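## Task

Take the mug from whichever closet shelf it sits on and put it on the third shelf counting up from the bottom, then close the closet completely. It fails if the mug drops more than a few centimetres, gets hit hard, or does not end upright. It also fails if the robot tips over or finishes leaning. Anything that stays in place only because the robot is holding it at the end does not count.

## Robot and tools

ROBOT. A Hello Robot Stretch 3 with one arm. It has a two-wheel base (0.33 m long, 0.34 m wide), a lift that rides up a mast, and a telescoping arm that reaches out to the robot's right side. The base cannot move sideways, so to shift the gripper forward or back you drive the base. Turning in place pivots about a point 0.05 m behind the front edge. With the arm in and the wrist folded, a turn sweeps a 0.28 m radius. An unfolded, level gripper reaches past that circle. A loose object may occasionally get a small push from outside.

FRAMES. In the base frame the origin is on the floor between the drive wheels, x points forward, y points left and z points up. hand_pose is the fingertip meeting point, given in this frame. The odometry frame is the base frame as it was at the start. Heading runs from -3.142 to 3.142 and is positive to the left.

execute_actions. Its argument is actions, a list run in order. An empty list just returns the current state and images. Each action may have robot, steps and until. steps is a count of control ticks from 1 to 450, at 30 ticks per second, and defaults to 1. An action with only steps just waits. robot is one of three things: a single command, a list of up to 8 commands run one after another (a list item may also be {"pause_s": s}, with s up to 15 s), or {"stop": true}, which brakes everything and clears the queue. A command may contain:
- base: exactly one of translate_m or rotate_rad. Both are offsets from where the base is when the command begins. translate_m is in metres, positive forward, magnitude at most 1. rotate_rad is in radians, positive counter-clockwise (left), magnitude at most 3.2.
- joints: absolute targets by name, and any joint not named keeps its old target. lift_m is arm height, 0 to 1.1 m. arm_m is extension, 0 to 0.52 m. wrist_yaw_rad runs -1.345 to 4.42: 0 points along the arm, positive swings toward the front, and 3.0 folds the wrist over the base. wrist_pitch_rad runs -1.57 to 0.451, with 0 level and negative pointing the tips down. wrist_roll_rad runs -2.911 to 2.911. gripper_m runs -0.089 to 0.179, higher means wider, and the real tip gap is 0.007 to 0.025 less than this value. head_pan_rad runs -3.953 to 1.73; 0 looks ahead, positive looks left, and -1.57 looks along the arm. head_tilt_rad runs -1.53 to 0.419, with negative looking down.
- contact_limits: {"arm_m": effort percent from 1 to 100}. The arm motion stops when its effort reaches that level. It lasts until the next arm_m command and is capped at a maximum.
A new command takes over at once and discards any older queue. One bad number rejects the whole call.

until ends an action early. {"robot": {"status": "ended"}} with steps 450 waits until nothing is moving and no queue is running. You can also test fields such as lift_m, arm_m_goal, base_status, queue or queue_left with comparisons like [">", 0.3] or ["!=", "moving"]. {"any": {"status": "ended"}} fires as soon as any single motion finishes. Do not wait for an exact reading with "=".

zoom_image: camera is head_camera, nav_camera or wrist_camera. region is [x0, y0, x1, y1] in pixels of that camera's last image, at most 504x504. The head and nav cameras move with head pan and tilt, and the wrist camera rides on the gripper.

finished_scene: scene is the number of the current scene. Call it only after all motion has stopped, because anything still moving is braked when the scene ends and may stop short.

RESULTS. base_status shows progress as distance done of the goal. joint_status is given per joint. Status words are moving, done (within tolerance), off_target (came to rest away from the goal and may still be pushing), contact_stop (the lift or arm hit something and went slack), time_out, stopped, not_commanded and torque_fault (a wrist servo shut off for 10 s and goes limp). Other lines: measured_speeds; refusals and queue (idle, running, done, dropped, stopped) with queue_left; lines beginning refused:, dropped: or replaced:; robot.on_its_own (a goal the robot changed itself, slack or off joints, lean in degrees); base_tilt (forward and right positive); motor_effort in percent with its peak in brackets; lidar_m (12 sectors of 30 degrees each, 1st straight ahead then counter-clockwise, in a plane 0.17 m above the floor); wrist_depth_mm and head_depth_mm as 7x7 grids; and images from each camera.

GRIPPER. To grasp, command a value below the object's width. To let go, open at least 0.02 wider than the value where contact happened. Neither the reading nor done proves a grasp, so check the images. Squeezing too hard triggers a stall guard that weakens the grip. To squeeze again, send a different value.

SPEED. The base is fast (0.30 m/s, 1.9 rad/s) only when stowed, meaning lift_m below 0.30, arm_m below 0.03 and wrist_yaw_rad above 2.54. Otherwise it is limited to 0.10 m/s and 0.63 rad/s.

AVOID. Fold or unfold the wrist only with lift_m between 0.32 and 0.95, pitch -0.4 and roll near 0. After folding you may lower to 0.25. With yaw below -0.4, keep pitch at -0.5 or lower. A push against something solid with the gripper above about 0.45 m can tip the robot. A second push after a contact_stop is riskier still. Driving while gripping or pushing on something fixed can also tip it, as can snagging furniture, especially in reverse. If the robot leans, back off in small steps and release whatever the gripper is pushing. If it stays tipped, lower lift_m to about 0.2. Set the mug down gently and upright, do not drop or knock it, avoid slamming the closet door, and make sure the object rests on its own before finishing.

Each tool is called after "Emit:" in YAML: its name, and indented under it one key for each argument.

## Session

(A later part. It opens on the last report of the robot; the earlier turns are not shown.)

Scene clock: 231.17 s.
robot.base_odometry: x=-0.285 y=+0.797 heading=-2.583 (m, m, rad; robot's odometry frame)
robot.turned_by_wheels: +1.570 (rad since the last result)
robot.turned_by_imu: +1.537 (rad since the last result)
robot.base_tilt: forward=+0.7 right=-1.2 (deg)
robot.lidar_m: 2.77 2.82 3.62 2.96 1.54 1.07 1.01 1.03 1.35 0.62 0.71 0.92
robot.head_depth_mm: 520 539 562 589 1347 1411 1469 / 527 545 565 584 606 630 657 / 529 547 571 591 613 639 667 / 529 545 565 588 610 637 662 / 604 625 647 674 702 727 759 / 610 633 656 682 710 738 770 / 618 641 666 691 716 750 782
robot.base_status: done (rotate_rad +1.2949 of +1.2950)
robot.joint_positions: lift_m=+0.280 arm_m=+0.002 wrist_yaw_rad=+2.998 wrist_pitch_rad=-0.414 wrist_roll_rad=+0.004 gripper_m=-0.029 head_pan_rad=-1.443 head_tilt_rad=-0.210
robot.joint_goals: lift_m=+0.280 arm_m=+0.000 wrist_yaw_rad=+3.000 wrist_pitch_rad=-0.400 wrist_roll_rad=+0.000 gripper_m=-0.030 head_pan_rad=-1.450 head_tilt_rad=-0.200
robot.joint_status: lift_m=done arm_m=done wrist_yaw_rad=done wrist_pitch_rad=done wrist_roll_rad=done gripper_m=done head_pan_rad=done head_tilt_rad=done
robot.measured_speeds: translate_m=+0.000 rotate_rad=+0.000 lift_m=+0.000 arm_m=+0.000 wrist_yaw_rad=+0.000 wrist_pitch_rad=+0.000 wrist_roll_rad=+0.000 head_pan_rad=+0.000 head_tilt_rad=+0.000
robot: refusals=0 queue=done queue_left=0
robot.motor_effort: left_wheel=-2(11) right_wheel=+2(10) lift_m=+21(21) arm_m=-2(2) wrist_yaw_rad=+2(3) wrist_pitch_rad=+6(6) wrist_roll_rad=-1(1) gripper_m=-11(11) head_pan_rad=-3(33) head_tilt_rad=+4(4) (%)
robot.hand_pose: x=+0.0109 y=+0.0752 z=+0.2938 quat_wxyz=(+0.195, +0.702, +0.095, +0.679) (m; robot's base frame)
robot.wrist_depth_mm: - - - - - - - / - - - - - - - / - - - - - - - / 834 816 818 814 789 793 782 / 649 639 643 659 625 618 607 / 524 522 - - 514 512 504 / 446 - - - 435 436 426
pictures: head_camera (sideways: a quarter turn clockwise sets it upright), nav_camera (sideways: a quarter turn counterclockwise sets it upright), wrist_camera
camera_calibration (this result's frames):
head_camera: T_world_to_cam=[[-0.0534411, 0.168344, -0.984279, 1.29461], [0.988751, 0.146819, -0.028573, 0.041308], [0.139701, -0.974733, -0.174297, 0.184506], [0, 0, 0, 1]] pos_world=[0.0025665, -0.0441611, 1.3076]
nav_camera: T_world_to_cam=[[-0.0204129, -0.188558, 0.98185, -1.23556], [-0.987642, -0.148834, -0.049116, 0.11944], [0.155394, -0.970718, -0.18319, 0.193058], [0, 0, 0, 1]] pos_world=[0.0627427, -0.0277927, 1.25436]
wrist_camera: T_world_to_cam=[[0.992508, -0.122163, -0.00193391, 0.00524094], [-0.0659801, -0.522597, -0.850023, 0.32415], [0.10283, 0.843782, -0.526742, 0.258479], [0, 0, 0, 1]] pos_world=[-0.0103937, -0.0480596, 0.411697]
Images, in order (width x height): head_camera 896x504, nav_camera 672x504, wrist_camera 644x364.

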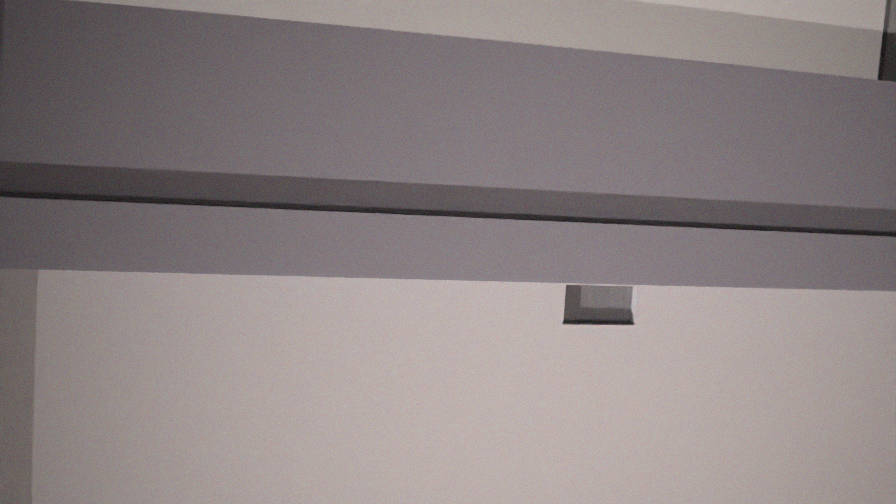

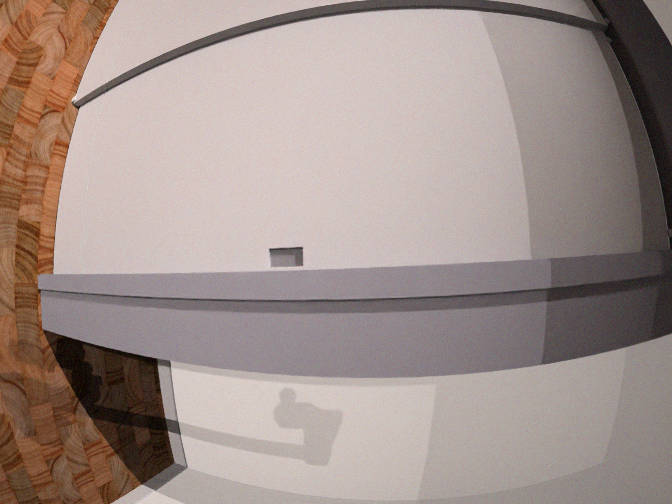

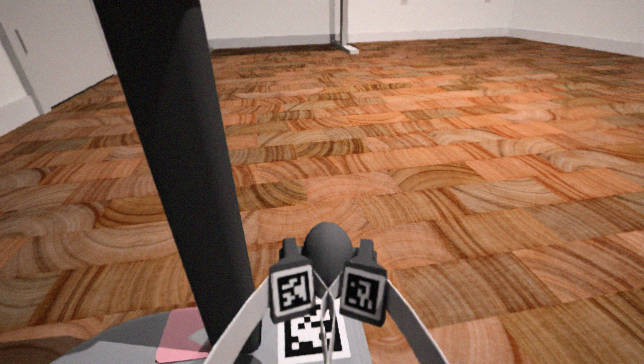

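Emit:
execute_actions:
  actions:
    - {"robot":[{"joints":{"lift_m":0.6},"base":{"translate_m":0.215}},{"joints":{"wrist_yaw_rad":-0.2,"lift_m":0.922}},{"joints":{"wrist_pitch_rad":0.02,"head_pan_rad":-1.6,"head_tilt_rad":-0.45}},{"joints":{"arm_m":0.2}}],"steps":450,"until":{"robot":{"status":"ended"}}}

Scene clock: 243.43 s.
robot.base_odometry: x=-0.468 y=+0.683 heading=-2.583 (m, m, rad; robot's odometry frame)
robot.turned_by_wheels: +0.000 (rad since the last result)
robot.turned_by_imu: +0.002 (rad since the last result)
robot.base_tilt: forward=+0.7 right=-1.2 (deg)
robot.lidar_m: 2.55 2.61 3.40 3.03 1.86 1.30 1.22 1.25 0.65 0.61 0.69 0.88
robot.head_depth_mm: 494 534 583 627 - 778 881 / 502 532 574 607 - 793 863 / 554 595 645 683 - 810 867 / 551 593 642 698 763 858 949 / 551 592 640 697 762 843 943 / 550 590 637 694 760 840 940 / 546 589 636 692 757 835 938
robot.base_status: done (translate_m +0.2150 of +0.2150)
robot.joint_positions: lift_m=+0.922 arm_m=+0.200 wrist_yaw_rad=-0.198 wrist_pitch_rad=-0.005 wrist_roll_rad=+0.003 gripper_m=-0.029 head_pan_rad=-1.593 head_tilt_rad=-0.444
robot.joint_goals: lift_m=+0.922 arm_m=+0.200 wrist_yaw_rad=-0.200 wrist_pitch_rad=+0.020 wrist_roll_rad=+0.000 gripper_m=-0.030 head_pan_rad=-1.600 head_tilt_rad=-0.450
robot.joint_status: lift_m=done arm_m=done wrist_yaw_rad=done wrist_pitch_rad=done wrist_roll_rad=done gripper_m=done head_pan_rad=done head_tilt_rad=done
robot.measured_speeds: translate_m=+0.000 rotate_rad=+0.000 lift_m=+0.000 arm_m=+0.000 wrist_yaw_rad=+0.000 wrist_pitch_rad=+0.000 wrist_roll_rad=+0.000 head_pan_rad=+0.000 head_tilt_rad=+0.000
robot: refusals=0 queue=done queue_left=0
robot.motor_effort: left_wheel=-2(12) right_wheel=+2(9) lift_m=+29(32) arm_m=+3(3) wrist_yaw_rad=-2(4) wrist_pitch_rad=+11(14) wrist_roll_rad=-1(1) gripper_m=-11(12) head_pan_rad=-2(14) head_tilt_rad=-2(16) (%)
robot.hand_pose: x=-0.0719 y=-0.5958 z=+1.0352 quat_wxyz=(+0.703, -0.068, -0.705, -0.072) (m; robot's base frame)
robot.wrist_depth_mm: 199 208 221 208 172 201 218 / 202 212 225 214 176 206 224 / 204 216 230 221 180 211 229 / 209 219 234 228 184 215 236 / 212 224 239 241 189 221 963 / 216 228 244 - 196 228 966 / 221 233 245 254 198 234 998
pictures: head_camera (sideways: a quarter turn clockwise sets it upright), nav_camera (sideways: a quarter turn counterclockwise sets it upright), wrist_camera
camera_calibration (this result's frames):
head_camera: T_world_to_cam=[[-0.0226918, 0.398175, -0.917029, 1.20658], [0.999724, 0.00345355, -0.0232385, 0.0342883], [-0.00608601, -0.917303, -0.398144, 0.476732], [0, 0, 0, 1]] pos_world=[-0.00399796, -0.0432421, 1.29708]
nav_camera: T_world_to_cam=[[-0.053335, -0.406267, 0.912197, -1.14438], [-0.998526, 0.0124803, -0.0528242, 0.124319], [0.0100763, -0.913669, -0.406334, 0.484362], [0, 0, 0, 1]] pos_world=[0.058219, -0.0239298, 1.24728]
wrist_camera: T_world_to_cam=[[-0.984167, 0.177082, 0.00755405, 0.0332118], [0.0183056, 0.143944, -0.989417, 1.14577], [-0.176295, -0.973613, -0.144906, -0.274446], [0, 0, 0, 1]] pos_world=[-0.0366716, -0.438011, 1.09362]
Images, in order (width x height): head_camera 896x504, nav_camera 672x504, wrist_camera 644x364.

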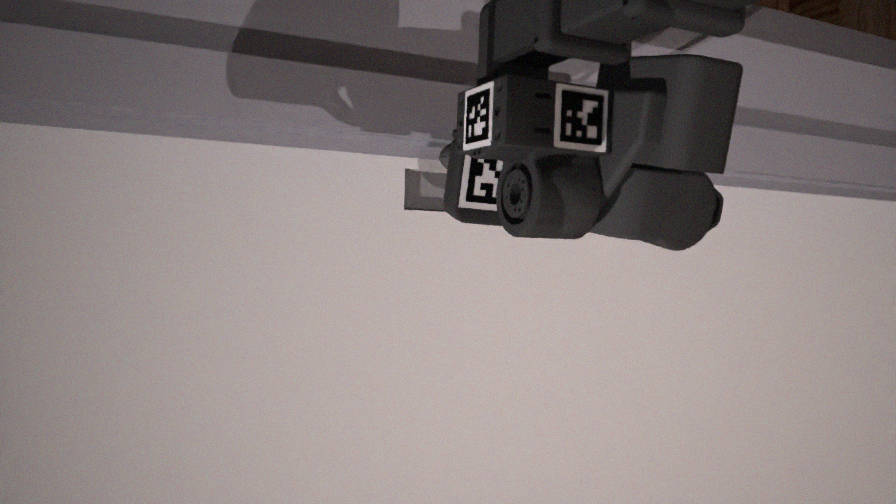

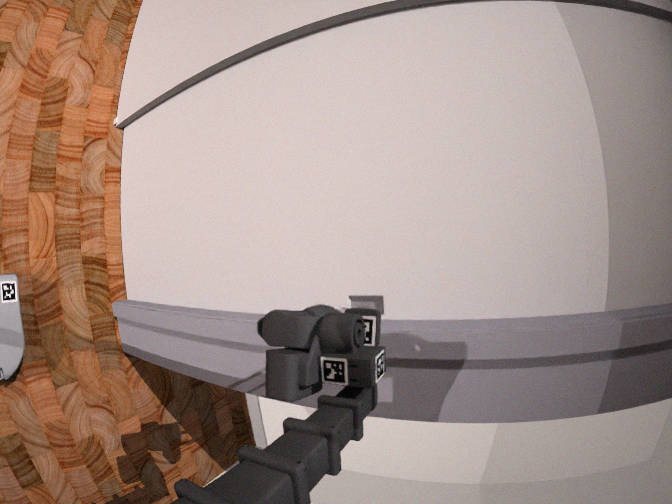

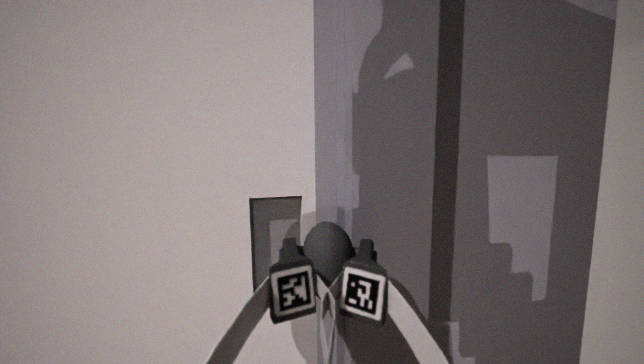

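Emit:
execute_actions:
  actions:
    - {"robot":[{"base":{"translate_m":0.03}},{"joints":{"arm_m":0.31},"contact_limits":{"arm_m":12}}],"steps":300,"until":{"robot":{"status":"ended"}}}

Scene clock: 246.93 s.
robot.base_odometry: x=-0.493 y=+0.667 heading=-2.583 (m, m, rad; robot's odometry frame)
robot.turned_by_wheels: +0.000 (rad since the last result)
robot.turned_by_imu: +0.003 (rad since the last result)
robot.base_tilt: forward=+0.7 right=-1.4 (deg)
robot.lidar_m: 2.51 2.58 3.40 2.99 1.90 1.33 1.26 1.28 0.64 0.62 0.69 0.85
robot.head_depth_mm: 491 526 577 619 - 782 866 / 551 585 608 617 - 750 854 / 556 596 648 - - 841 921 / 554 597 644 699 769 849 955 / 552 594 643 699 764 846 947 / 551 593 640 697 764 845 945 / 549 591 639 696 760 843 943
robot.base_status: done (translate_m +0.0300 of +0.0300)
robot.joint_positions: lift_m=+0.922 arm_m=+0.277 wrist_yaw_rad=-0.198 wrist_pitch_rad=-0.010 wrist_roll_rad=+0.003 gripper_m=-0.029 head_pan_rad=-1.593 head_tilt_rad=-0.445
robot.joint_goals: lift_m=+0.922 arm_m=+0.278 wrist_yaw_rad=-0.200 wrist_pitch_rad=+0.020 wrist_roll_rad=+0.000 gripper_m=-0.030 head_pan_rad=-1.600 head_tilt_rad=-0.450
robot.joint_status: lift_m=done arm_m=contact_stop wrist_yaw_rad=done wrist_pitch_rad=done wrist_roll_rad=done gripper_m=done head_pan_rad=done head_tilt_rad=done
robot.measured_speeds: translate_m=+0.000 rotate_rad=+0.002 lift_m=+0.000 arm_m=-0.011 wrist_yaw_rad=-0.030 wrist_pitch_rad=+0.000 wrist_roll_rad=+0.000 head_pan_rad=+0.000 head_tilt_rad=+0.000
robot: refusals=0 queue=dropped queue_left=0
robot.on_its_own: arm_m is slack since a contact_stop, until your next command for it (your +0.310 is given up)
robot.motor_effort: left_wheel=+2(6) right_wheel=+0(7) lift_m=+29(29) arm_m=+7(14) wrist_yaw_rad=-2(2) wrist_pitch_rad=+14(16) wrist_roll_rad=-1(1) gripper_m=-13(13) head_pan_rad=-3(2) head_tilt_rad=-2(2) (%)
robot.contact_limits: arm_m 12 (drawing in: default 18, maximum 30; extending or still: default 25, maximum 41)
robot.hand_pose: x=-0.0719 y=-0.6734 z=+1.0339 quat_wxyz=(+0.702, -0.066, -0.705, -0.074) (m; robot's base frame)
robot.wrist_depth_mm: 137 143 151 161 145 101 106 / 139 145 154 164 147 104 109 / 142 148 158 169 149 107 112 / 144 151 161 172 151 108 115 / 147 155 164 176 152 112 119 / 150 158 167 - 143 114 122 / 153 161 170 191 170 117 146
pictures: head_camera (sideways: a quarter turn clockwise sets it upright), nav_camera (sideways: a quarter turn counterclockwise sets it upright), wrist_camera
camera_calibration (this result's frames):
head_camera: T_world_to_cam=[[-0.0225511, 0.39924, -0.916569, 1.20598], [0.999726, 0.00318694, -0.0232088, 0.0342496], [-0.00634485, -0.916841, -0.399202, 0.478111], [0, 0, 0, 1]] pos_world=[-0.00401052, -0.0432335, 1.29702]
nav_camera: T_world_to_cam=[[-0.053478, -0.407304, 0.911726, -1.14377], [-0.998521, 0.0128343, -0.0528354, 0.124333], [0.00981871, -0.913203, -0.407387, 0.485735], [0, 0, 0, 1]] pos_world=[0.0582134, -0.023882, 1.24725]
wrist_camera: T_world_to_cam=[[-0.984178, 0.177026, 0.00744697, 0.0470744], [0.0193127, 0.148959, -0.988655, 1.15834], [-0.176126, -0.972868, -0.150021, -0.344425], [0, 0, 0, 1]] pos_world=[-0.0367034, -0.515959, 1.09317]
Images, in order (width x height): head_camera 896x504, nav_camera 672x504, wrist_camera 644x364.

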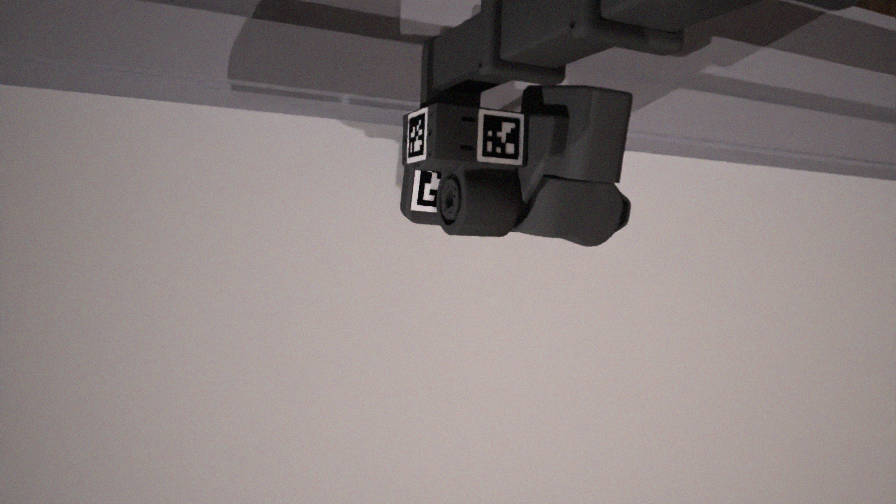

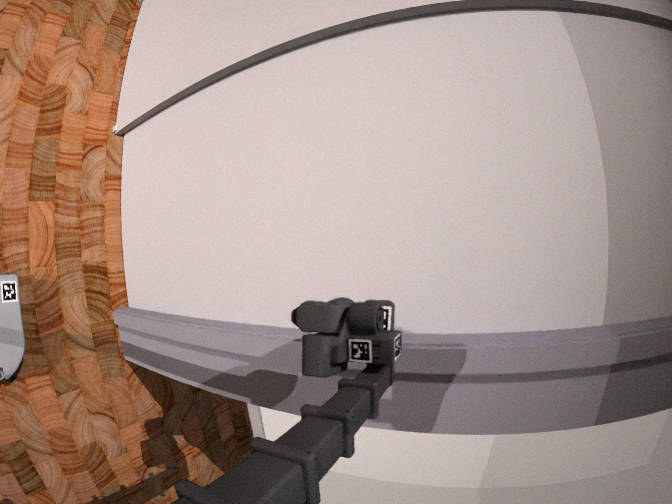

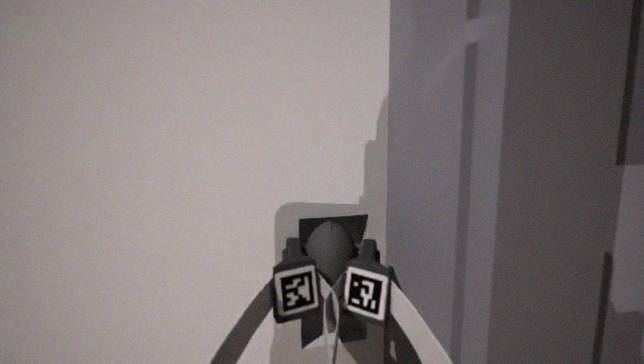

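In the cup. Hold the arm and drive forward a trial amount.

Emit:
execute_actions:
  actions:
    - {"robot":{"joints":{"arm_m":0.28},"base":{"translate_m":0.12}},"steps":200,"until":{"robot":{"status":"ended"}}}

Scene clock: 250.03 s.
robot.base_odometry: x=-0.595 y=+0.603 heading=-2.583 (m, m, rad; robot's odometry frame)
robot.turned_by_wheels: +0.000 (rad since the last result)
robot.turned_by_imu: -0.089 (rad since the last result)
robot.base_tilt: forward=+0.7 right=-1.3 (deg)
robot.lidar_m: 1.50 2.43 2.99 3.01 2.27 1.48 1.36 1.37 0.65 0.65 0.67 0.78
robot.head_depth_mm: 556 564 595 620 - 801 895 / 559 608 667 721 726 803 875 / 553 595 644 - - 857 980 / 547 588 636 689 759 845 944 / 541 582 630 685 748 829 927 / 535 575 622 674 740 818 912 / 530 569 614 668 727 803 894
robot.base_status: done (translate_m +0.1200 of +0.1200)
robot.joint_positions: lift_m=+0.922 arm_m=+0.279 wrist_yaw_rad=-0.216 wrist_pitch_rad=-0.008 wrist_roll_rad=+0.003 gripper_m=-0.029 head_pan_rad=-1.593 head_tilt_rad=-0.445
robot.joint_goals: lift_m=+0.922 arm_m=+0.280 wrist_yaw_rad=-0.200 wrist_pitch_rad=+0.020 wrist_roll_rad=+0.000 gripper_m=-0.030 head_pan_rad=-1.600 head_tilt_rad=-0.450
robot.joint_status: lift_m=done arm_m=done wrist_yaw_rad=done wrist_pitch_rad=done wrist_roll_rad=done gripper_m=done head_pan_rad=done head_tilt_rad=done
robot.measured_speeds: translate_m=+0.000 rotate_rad=+0.000 lift_m=+0.000 arm_m=+0.000 wrist_yaw_rad=+0.000 wrist_pitch_rad=+0.000 wrist_roll_rad=+0.000 head_pan_rad=+0.000 head_tilt_rad=+0.000
robot: refusals=0 queue=done queue_left=0
robot.on_its_own: wrist_yaw_rad is at rest, and its effort (+16) is outside its rest range (-12 to +12)
robot.motor_effort: left_wheel=-3(19) right_wheel=+2(26) lift_m=+28(29) arm_m=+10(16) wrist_yaw_rad=+16(50) wrist_pitch_rad=+12(13) wrist_roll_rad=-1(1) gripper_m=-14(17) head_pan_rad=-3(3) head_tilt_rad=-2(1) (%)
robot.hand_pose: x=-0.0763 y=-0.6740 z=+1.0343 quat_wxyz=(+0.702, -0.073, -0.704, -0.079) (m; robot's base frame)
robot.wrist_depth_mm: 128 136 149 162 179 147 124 / 131 138 151 166 181 148 126 / 133 140 154 169 186 149 130 / 135 143 157 174 196 152 133 / 137 146 160 174 201 153 136 / 139 149 162 - 213 154 140 / 141 152 164 193 203 156 145
pictures: head_camera (sideways: a quarter turn clockwise sets it upright), nav_camera (sideways: a quarter turn counterclockwise sets it upright), wrist_camera
camera_calibration (this result's frames):
head_camera: T_world_to_cam=[[-0.0225517, 0.39924, -0.916569, 1.20598], [0.999726, 0.00318861, -0.0232088, 0.0342496], [-0.00634332, -0.916841, -0.399202, 0.478111], [0, 0, 0, 1]] pos_world=[-0.00401045, -0.0432335, 1.29702]
nav_camera: T_world_to_cam=[[-0.0534773, -0.407304, 0.911726, -1.14377], [-0.998521, 0.0128326, -0.0528354, 0.124333], [0.00982023, -0.913203, -0.407388, 0.485735], [0, 0, 0, 1]] pos_world=[0.0582134, -0.023882, 1.24725]
wrist_camera: T_world_to_cam=[[-0.980938, 0.194179, 0.0074844, 0.0546419], [0.021572, 0.147091, -0.988888, 1.15808], [-0.193122, -0.969876, -0.148476, -0.346618], [0, 0, 0, 1]] pos_world=[-0.0383214, -0.51713, 1.09333]
Images, in order (width x height): head_camera 896x504, nav_camera 672x504, wrist_camera 644x364.

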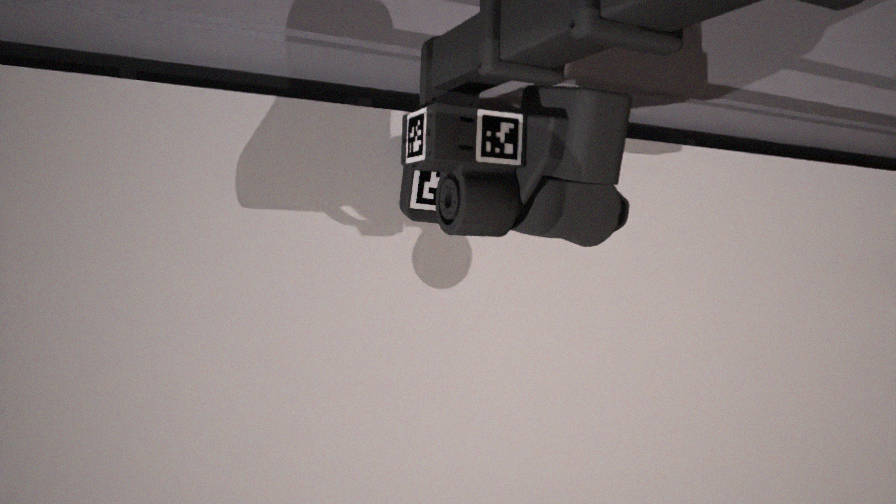

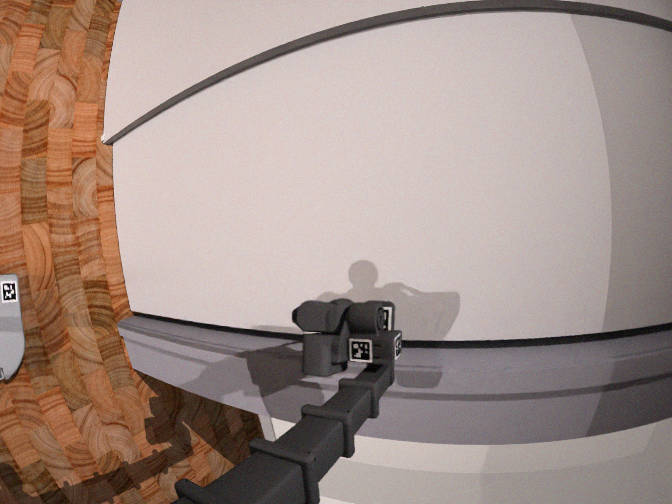

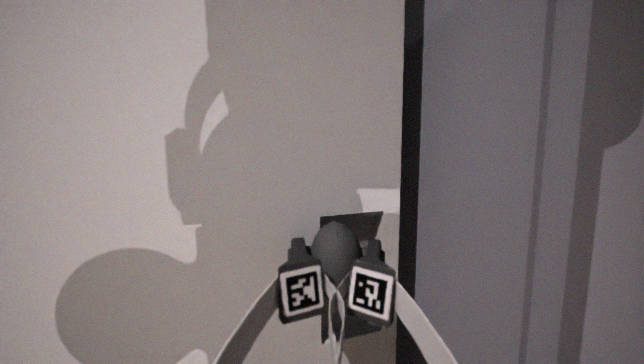

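Emit:
execute_actions:
  actions:
    - {"robot":[{"base":{"rotate_rad":0.11}},{"base":{"translate_m":0.1}},{"base":{"rotate_rad":0.08}},{"base":{"translate_m":0.1}},{"base":{"rotate_rad":0.07}}],"steps":400,"until":{"robot":{"status":"ended"}}}

Scene clock: 261.50 s.
robot.base_odometry: x=-0.747 y=+0.474 heading=-2.324 (m, m, rad; robot's odometry frame)
robot.turned_by_wheels: +0.259 (rad since the last result)
robot.turned_by_imu: -0.029 (rad since the last result)
robot.base_tilt: forward=+0.7 right=-1.3 (deg)
robot.lidar_m: 1.34 2.27 2.75 3.02 2.64 1.67 1.51 1.52 0.69 0.64 0.64 0.72
robot.head_depth_mm: 545 586 639 690 - 902 917 / 537 578 629 666 776 840 966 / 530 573 618 - - 824 927 / 524 562 608 658 727 807 906 / 516 556 599 650 715 790 885 / 509 547 590 641 701 774 866 / 503 539 582 630 688 759 845
robot.base_status: done (rotate_rad +0.0694 of +0.0700)
robot.joint_positions: lift_m=+0.922 arm_m=+0.279 wrist_yaw_rad=-0.429 wrist_pitch_rad=-0.008 wrist_roll_rad=+0.003 gripper_m=-0.029 head_pan_rad=-1.593 head_tilt_rad=-0.445
robot.joint_goals: lift_m=+0.922 arm_m=+0.280 wrist_yaw_rad=-0.389 wrist_pitch_rad=+0.020 wrist_roll_rad=+0.000 gripper_m=-0.030 head_pan_rad=-1.600 head_tilt_rad=-0.450
robot.joint_status: lift_m=done arm_m=done wrist_yaw_rad=done wrist_pitch_rad=done wrist_roll_rad=done gripper_m=done head_pan_rad=done head_tilt_rad=done
robot.measured_speeds: translate_m=+0.000 rotate_rad=+0.000 lift_m=+0.000 arm_m=+0.000 wrist_yaw_rad=+0.000 wrist_pitch_rad=+0.000 wrist_roll_rad=+0.000 head_pan_rad=+0.000 head_tilt_rad=+0.000
robot: refusals=0 queue=done queue_left=0
robot.on_its_own: wrist_yaw_rad is held at -0.389, not at your -0.200, by its stall guard, which is still easing
robot.motor_effort: left_wheel=-12(27) right_wheel=+15(31) lift_m=+29(28) arm_m=+8(11) wrist_yaw_rad=+40(60) wrist_pitch_rad=+13(17) wrist_roll_rad=-1(1) gripper_m=-16(18) head_pan_rad=-2(2) head_tilt_rad=-2(1) (%)
robot.hand_pose: x=-0.1279 y=-0.6569 z=+1.0344 quat_wxyz=(+0.690, -0.148, -0.692, -0.153) (m; robot's base frame)
robot.wrist_depth_mm: 110 121 140 166 204 231 198 / 111 123 142 169 209 234 201 / 113 125 145 173 214 237 208 / 115 126 148 177 221 240 211 / 116 129 150 175 233 244 216 / 118 131 153 - 297 247 227 / 120 133 151 187 231 251 243
pictures: head_camera (sideways: a quarter turn clockwise sets it upright), nav_camera (sideways: a quarter turn counterclockwise sets it upright), wrist_camera
camera_calibration (this result's frames):
head_camera: T_world_to_cam=[[-0.0225514, 0.399258, -0.916561, 1.20597], [0.999726, 0.00318931, -0.0232083, 0.034249], [-0.00634292, -0.916833, -0.399221, 0.478135], [0, 0, 0, 1]] pos_world=[-0.00401044, -0.0432334, 1.29702]
nav_camera: T_world_to_cam=[[-0.0534776, -0.407322, 0.911718, -1.14376], [-0.998521, 0.0128334, -0.0528356, 0.124333], [0.00982063, -0.913195, -0.407406, 0.485759], [0, 0, 0, 1]] pos_world=[0.0582135, -0.0238809, 1.24725]
wrist_camera: T_world_to_cam=[[-0.917689, 0.397222, 0.00777727, 0.141813], [0.051784, 0.138997, -0.988938, 1.15536], [-0.393909, -0.907135, -0.148126, -0.324787], [0, 0, 0, 1]] pos_world=[-0.0576255, -0.511549, 1.09337]
Images, in order (width x height): head_camera 896x504, nav_camera 672x504, wrist_camera 644x364.

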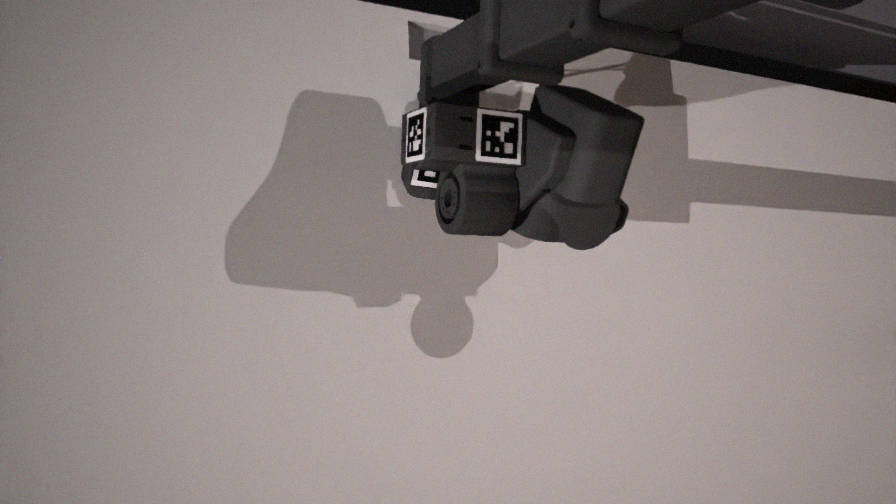

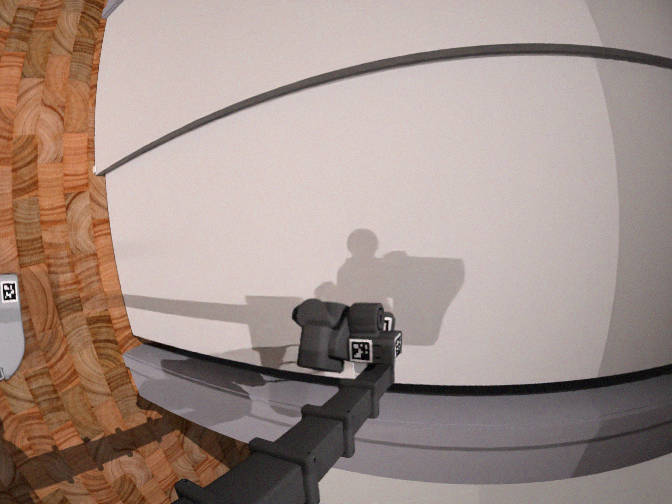

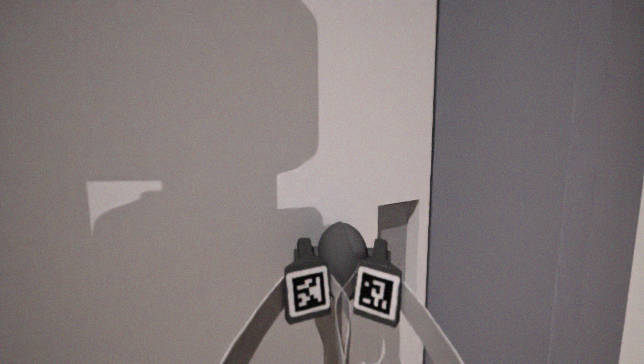

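Emit:
execute_actions:
  actions:
    - {"robot":[{"joints":{"arm_m":0.0}},{"joints":{"wrist_yaw_rad":2.2},"base":{"rotate_rad":-0.717}},{"base":{"translate_m":0.376}},{"base":{"rotate_rad":-0.729}},{"joints":{"arm_m":0.5,"head_pan_rad":-0.9,"head_tilt_rad":-0.4}}],"steps":450,"until":{"robot":{"status":"ended"}}}

Scene clock: 313.80 s.
robot.base_odometry: x=-1.121 y=+0.436 heading=+2.514 (m, m, rad; robot's odometry frame)
robot.turned_by_wheels: -1.445 (rad since the last result)
robot.turned_by_imu: -1.414 (rad since the last result)
robot.base_tilt: forward=+0.7 right=-1.2 (deg)
robot.lidar_m: 0.34 0.31 0.40 0.89 2.08 2.75 3.28 2.59 1.83 1.74 0.52 0.36
robot.head_depth_mm: 552 591 649 790 1858 1683 1438 / 579 618 655 698 751 843 958 / 498 539 588 661 729 833 928 / 439 470 510 554 606 669 750 / 393 420 449 482 523 569 625 / 356 378 402 428 459 495 536 / 325 343 363 384 410 437 469
robot.base_status: done (rotate_rad -0.7289 of -0.7290)
robot.joint_positions: lift_m=+0.922 arm_m=+0.320 wrist_yaw_rad=+2.198 wrist_pitch_rad=-0.005 wrist_roll_rad=+0.003 gripper_m=-0.029 head_pan_rad=-0.907 head_tilt_rad=-0.408
robot.joint_goals: lift_m=+0.922 arm_m=+0.500 wrist_yaw_rad=+2.200 wrist_pitch_rad=+0.020 wrist_roll_rad=+0.000 gripper_m=-0.030 head_pan_rad=-0.900 head_tilt_rad=-0.400
robot.joint_status: lift_m=done arm_m=moving wrist_yaw_rad=done wrist_pitch_rad=done wrist_roll_rad=done gripper_m=done head_pan_rad=done head_tilt_rad=done
robot.measured_speeds: translate_m=+0.000 rotate_rad=+0.000 lift_m=+0.000 arm_m=+0.140 wrist_yaw_rad=+0.000 wrist_pitch_rad=+0.000 wrist_roll_rad=+0.000 head_pan_rad=+0.000 head_tilt_rad=+0.000
robot: refusals=0 queue=running queue_left=0
robot.motor_effort: left_wheel=+2(13) right_wheel=-1(15) lift_m=+28(29) arm_m=+3(9) wrist_yaw_rad=+2(40) wrist_pitch_rad=+11(12) wrist_roll_rad=-1(1) gripper_m=-11(17) head_pan_rad=+2(32) head_tilt_rad=+3(10) (%)
robot.hand_pose: x=+0.1861 y=-0.3150 z=+1.0352 quat_wxyz=(+0.323, +0.631, -0.320, +0.628) (m; robot's base frame)
robot.wrist_depth_mm: 711 511 440 353 295 252 221 / 754 517 456 362 299 257 224 / 816 532 466 371 305 261 227 / 877 555 479 378 313 265 231 / 928 582 492 390 315 269 235 / 975 600 521 - 314 274 236 / 993 635 535 408 336 279 240
pictures: head_camera (sideways: a quarter turn clockwise sets it upright), nav_camera (sideways: a quarter turn counterclockwise sets it upright), wrist_camera
camera_calibration (this result's frames):
head_camera: T_world_to_cam=[[-0.249379, 0.267633, -0.93069, 1.22579], [0.771899, 0.635286, -0.0241451, 0.0368594], [0.584792, -0.72442, -0.365012, 0.430012], [0, 0, 0, 1]] pos_world=[0.0257671, -0.0399696, 1.29868]
nav_camera: T_world_to_cam=[[0.195779, -0.322185, 0.926211, -1.16419], [-0.779379, -0.624354, -0.0524407, 0.122485], [0.595179, -0.711603, -0.37334, 0.437857], [0, 0, 0, 1]] pos_world=[0.0627833, 0.0129693, 1.24818]
wrist_camera: T_world_to_cam=[[0.603116, -0.797614, 0.00793934, -0.365376], [-0.110911, -0.093714, -0.989402, 1.04983], [0.789905, 0.595843, -0.144985, 0.359091], [0, 0, 0, 1]] pos_world=[0.0531543, -0.407008, 1.09367]
Images, in order (width x height): head_camera 896x504, nav_camera 672x504, wrist_camera 644x364.

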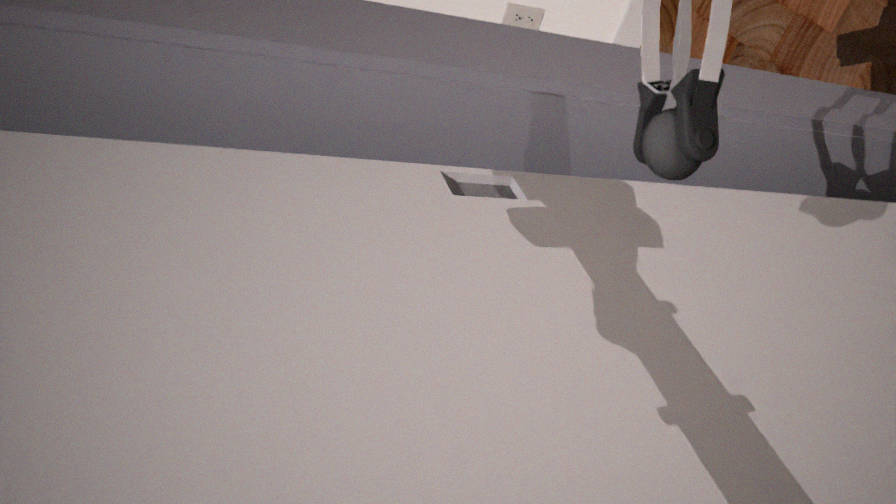

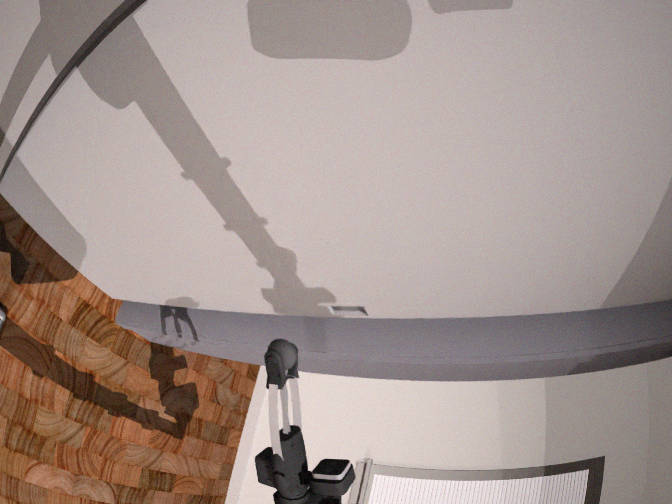

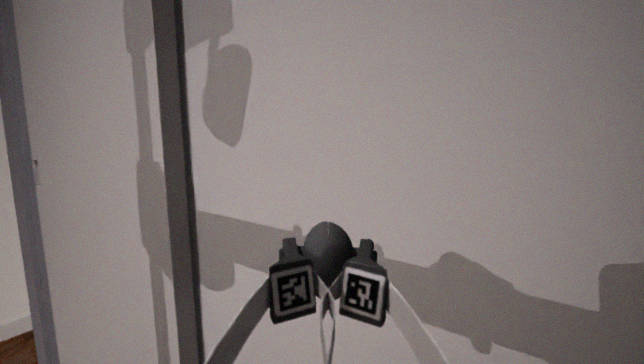

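Emit:
execute_actions:
  actions:
    - {"robot":[{"joints":{"wrist_yaw_rad":1.57,"arm_m":0.39,"head_pan_rad":-0.75,"head_tilt_rad":-0.45}},{"base":{"translate_m":0.07}}],"steps":300,"until":{"robot":{"status":"ended"}}}

Scene clock: 319.23 s.
robot.base_odometry: x=-1.178 y=+0.477 heading=+2.514 (m, m, rad; robot's odometry frame)
robot.turned_by_wheels: +0.000 (rad since the last result)
robot.turned_by_imu: +0.001 (rad since the last result)
robot.base_tilt: forward=+0.7 right=-1.2 (deg)
robot.lidar_m: 0.27 0.24 0.31 0.75 2.08 2.76 3.36 2.56 1.83 1.74 0.41 0.29
robot.head_depth_mm: 380 421 471 536 626 761 846 / 341 373 413 461 524 606 722 / 309 336 367 405 452 512 591 / 287 305 330 361 397 442 500 / - 287 300 326 355 391 435 / - - 286 297 320 349 384 / - - - - 293 316 343
robot.base_status: done (translate_m +0.0700 of +0.0700)
robot.joint_positions: lift_m=+0.922 arm_m=+0.390 wrist_yaw_rad=+1.572 wrist_pitch_rad=-0.005 wrist_roll_rad=+0.003 gripper_m=-0.029 head_pan_rad=-0.757 head_tilt_rad=-0.444
robot.joint_goals: lift_m=+0.922 arm_m=+0.390 wrist_yaw_rad=+1.570 wrist_pitch_rad=+0.020 wrist_roll_rad=+0.000 gripper_m=-0.030 head_pan_rad=-0.750 head_tilt_rad=-0.450
robot.joint_status: lift_m=done arm_m=done wrist_yaw_rad=done wrist_pitch_rad=done wrist_roll_rad=done gripper_m=done head_pan_rad=done head_tilt_rad=done
robot.measured_speeds: translate_m=+0.000 rotate_rad=+0.000 lift_m=+0.000 arm_m=+0.000 wrist_yaw_rad=+0.000 wrist_pitch_rad=+0.000 wrist_roll_rad=+0.000 head_pan_rad=+0.000 head_tilt_rad=+0.000
robot: refusals=0 queue=done queue_left=0
robot.motor_effort: left_wheel=+2(7) right_wheel=-2(5) lift_m=+28(29) arm_m=-2(2) wrist_yaw_rad=-2(3) wrist_pitch_rad=+11(12) wrist_roll_rad=-1(1) gripper_m=-12(12) head_pan_rad=+3(12) head_tilt_rad=-2(6) (%)
robot.hand_pose: x=+0.2348 y=-0.5350 z=+1.0352 quat_wxyz=(+0.501, +0.502, -0.499, +0.498) (m; robot's base frame)
robot.wrist_depth_mm: 208 208 210 211 508 158 141 / 213 214 214 216 608 159 144 / 218 218 219 220 622 161 147 / 222 223 224 224 502 164 151 / 226 228 229 231 629 168 155 / 232 232 233 - 279 169 158 / 237 238 239 241 546 170 163
pictures: head_camera (sideways: a quarter turn clockwise sets it upright), nav_camera (sideways: a quarter turn counterclockwise sets it upright), wrist_camera
camera_calibration (this result's frames):
head_camera: T_world_to_cam=[[-0.310559, 0.250033, -0.91708, 1.20841], [0.667692, 0.744074, -0.0232419, 0.0363181], [0.676565, -0.619545, -0.398025, 0.472413], [0, 0, 0, 1]] pos_world=[0.0314146, -0.0364839, 1.29708]
nav_camera: T_world_to_cam=[[0.265592, -0.311868, 0.91225, -1.1464], [-0.678704, -0.73251, -0.0528229, 0.122366], [0.684705, -0.605118, -0.406215, 0.480093], [0, 0, 0, 1]] pos_world=[0.0588028, 0.0226222, 1.24729]
wrist_camera: T_world_to_cam=[[0.0216731, -0.999734, 0.00794091, -0.541813], [-0.144785, -0.0109976, -0.989402, 1.08682], [0.989226, 0.0202937, -0.144985, 0.0969924], [0, 0, 0, 1]] pos_world=[0.0731512, -0.531684, 1.09367]
Images, in order (width x height): head_camera 896x504, nav_camera 672x504, wrist_camera 644x364.

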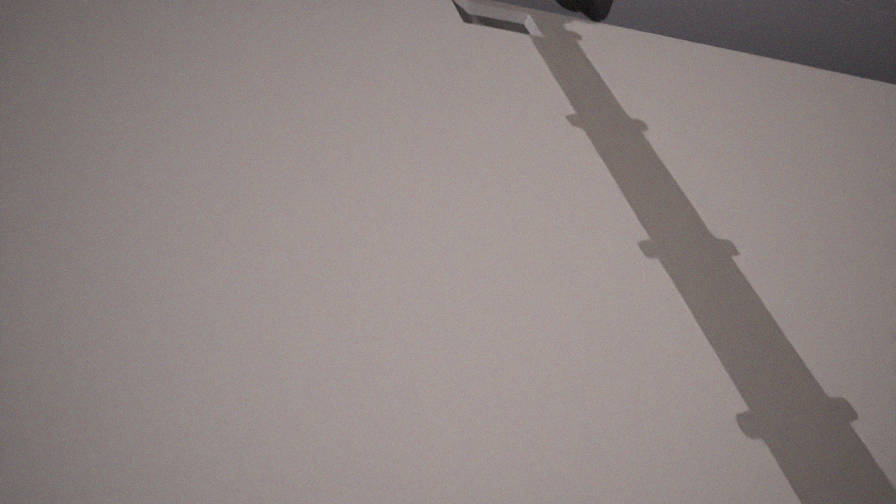

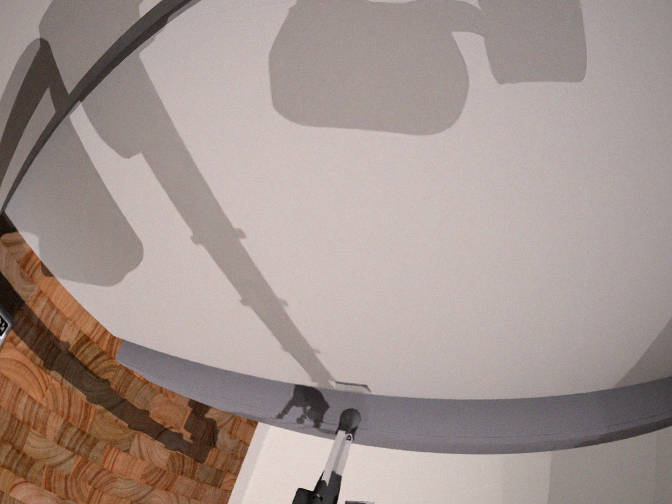

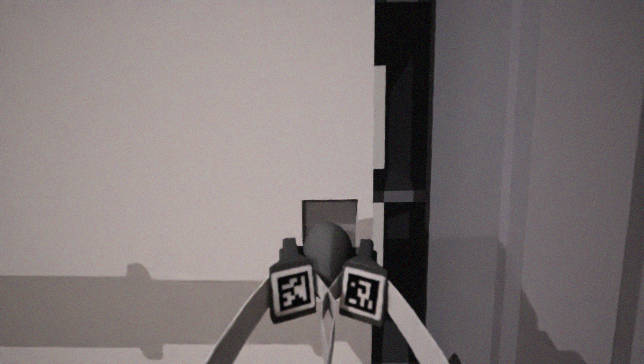

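Emit:
execute_actions:
  actions:
    - {"robot":[{"base":{"translate_m":0.06}},{"joints":{"arm_m":0.27},"contact_limits":{"arm_m":25}}],"steps":300,"until":{"robot":{"status":"ended"}}}

Scene clock: 323.67 s.
robot.base_odometry: x=-1.226 y=+0.512 heading=+2.513 (m, m, rad; robot's odometry frame)
robot.turned_by_wheels: -0.001 (rad since the last result)
robot.turned_by_imu: -0.016 (rad since the last result)
robot.base_tilt: forward=+0.7 right=-1.2 (deg)
robot.lidar_m: 0.22 0.19 0.22 0.52 2.08 2.71 3.43 2.61 1.84 0.81 0.33 0.23
robot.head_depth_mm: 300 330 371 423 489 758 840 / - 295 322 361 411 477 569 / - - 291 315 352 399 462 / - - - 289 308 343 389 / - - - - 287 303 335 / - - - - - - 297 / - - - - - - -
robot.base_status: done (translate_m +0.0599 of +0.0600)
robot.joint_positions: lift_m=+0.922 arm_m=+0.270 wrist_yaw_rad=+1.579 wrist_pitch_rad=-0.007 wrist_roll_rad=+0.003 gripper_m=-0.029 head_pan_rad=-0.757 head_tilt_rad=-0.444
robot.joint_goals: lift_m=+0.922 arm_m=+0.270 wrist_yaw_rad=+1.570 wrist_pitch_rad=+0.020 wrist_roll_rad=+0.000 gripper_m=-0.030 head_pan_rad=-0.750 head_tilt_rad=-0.450
robot.joint_status: lift_m=done arm_m=done wrist_yaw_rad=done wrist_pitch_rad=done wrist_roll_rad=done gripper_m=done head_pan_rad=done head_tilt_rad=done
robot.measured_speeds: translate_m=+0.000 rotate_rad=+0.000 lift_m=+0.000 arm_m=+0.000 wrist_yaw_rad=+0.000 wrist_pitch_rad=+0.000 wrist_roll_rad=+0.000 head_pan_rad=+0.000 head_tilt_rad=+0.000
robot: refusals=0 queue=done queue_left=0
robot.on_its_own: right_wheel is at rest, and its effort (+27) is outside its rest range (-18 to +18)
robot.motor_effort: left_wheel=-14(30) right_wheel=+27(32) lift_m=+29(28) arm_m=-3(6) wrist_yaw_rad=-9(45) wrist_pitch_rad=+12(12) wrist_roll_rad=-1(1) gripper_m=-11(16) head_pan_rad=+2(2) head_tilt_rad=-1(2) (%)
robot.contact_limits: arm_m 25 (drawing in: default 18, maximum 30; extending or still: default 25, maximum 41)
robot.hand_pose: x=+0.2347 y=-0.4133 z=+1.0347 quat_wxyz=(+0.499, +0.504, -0.497, +0.500) (m; robot's base frame)
robot.wrist_depth_mm: 155 156 157 158 479 482 332 / 158 159 160 162 683 490 332 / 161 162 164 165 690 496 335 / 165 166 168 169 467 466 337 / 169 170 171 172 771 496 337 / 172 174 175 - 765 501 233 / 177 178 179 183 564 502 234
pictures: head_camera (sideways: a quarter turn clockwise sets it upright), nav_camera (sideways: a quarter turn counterclockwise sets it upright), wrist_camera
camera_calibration (this result's frames):
head_camera: T_world_to_cam=[[-0.310768, 0.250198, -0.916965, 1.20826], [0.667643, 0.744119, -0.0232344, 0.0363086], [0.676517, -0.619426, -0.398291, 0.47276], [0, 0, 0, 1]] pos_world=[0.0314157, -0.0364814, 1.29707]
nav_camera: T_world_to_cam=[[0.265804, -0.312034, 0.912131, -1.14624], [-0.678672, -0.732539, -0.0528258, 0.122369], [0.684655, -0.604996, -0.406481, 0.480439], [0, 0, 0, 1]] pos_world=[0.0587899, 0.0226362, 1.24728]
wrist_camera: T_world_to_cam=[[0.028442, -0.999564, 0.00789741, -0.421602], [-0.146749, -0.0119904, -0.989101, 1.08737], [0.988765, 0.0269731, -0.147026, 0.099486], [0, 0, 0, 1]] pos_world=[0.0731931, -0.411063, 1.09347]
Images, in order (width x height): head_camera 896x504, nav_camera 672x504, wrist_camera 644x364.

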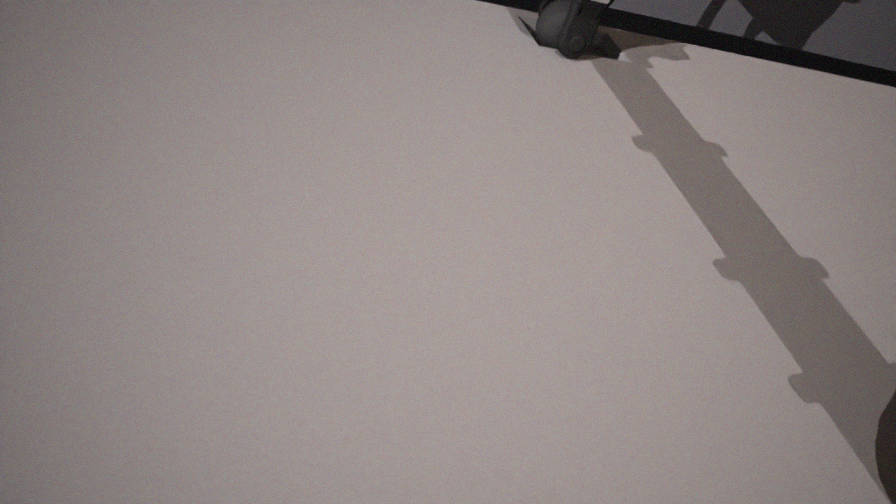

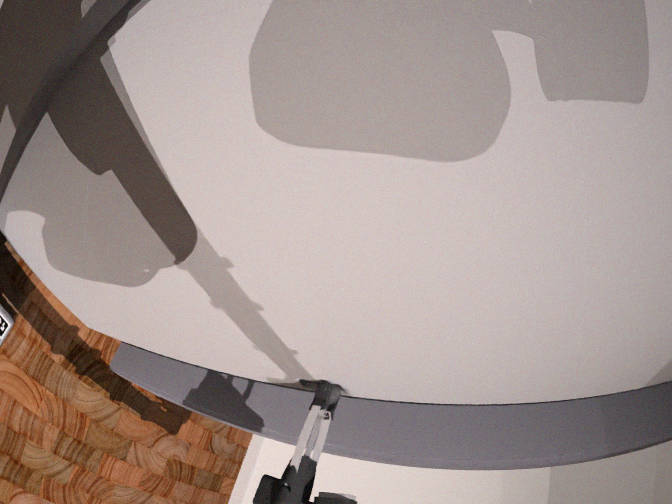

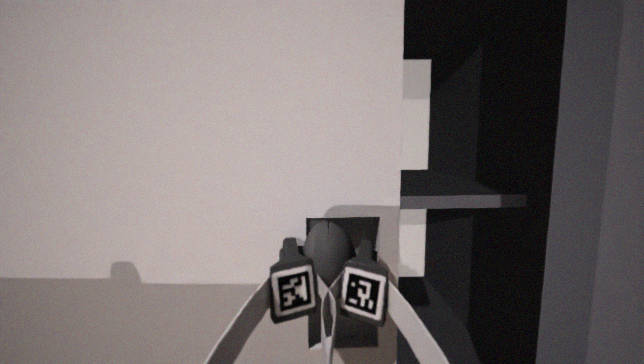

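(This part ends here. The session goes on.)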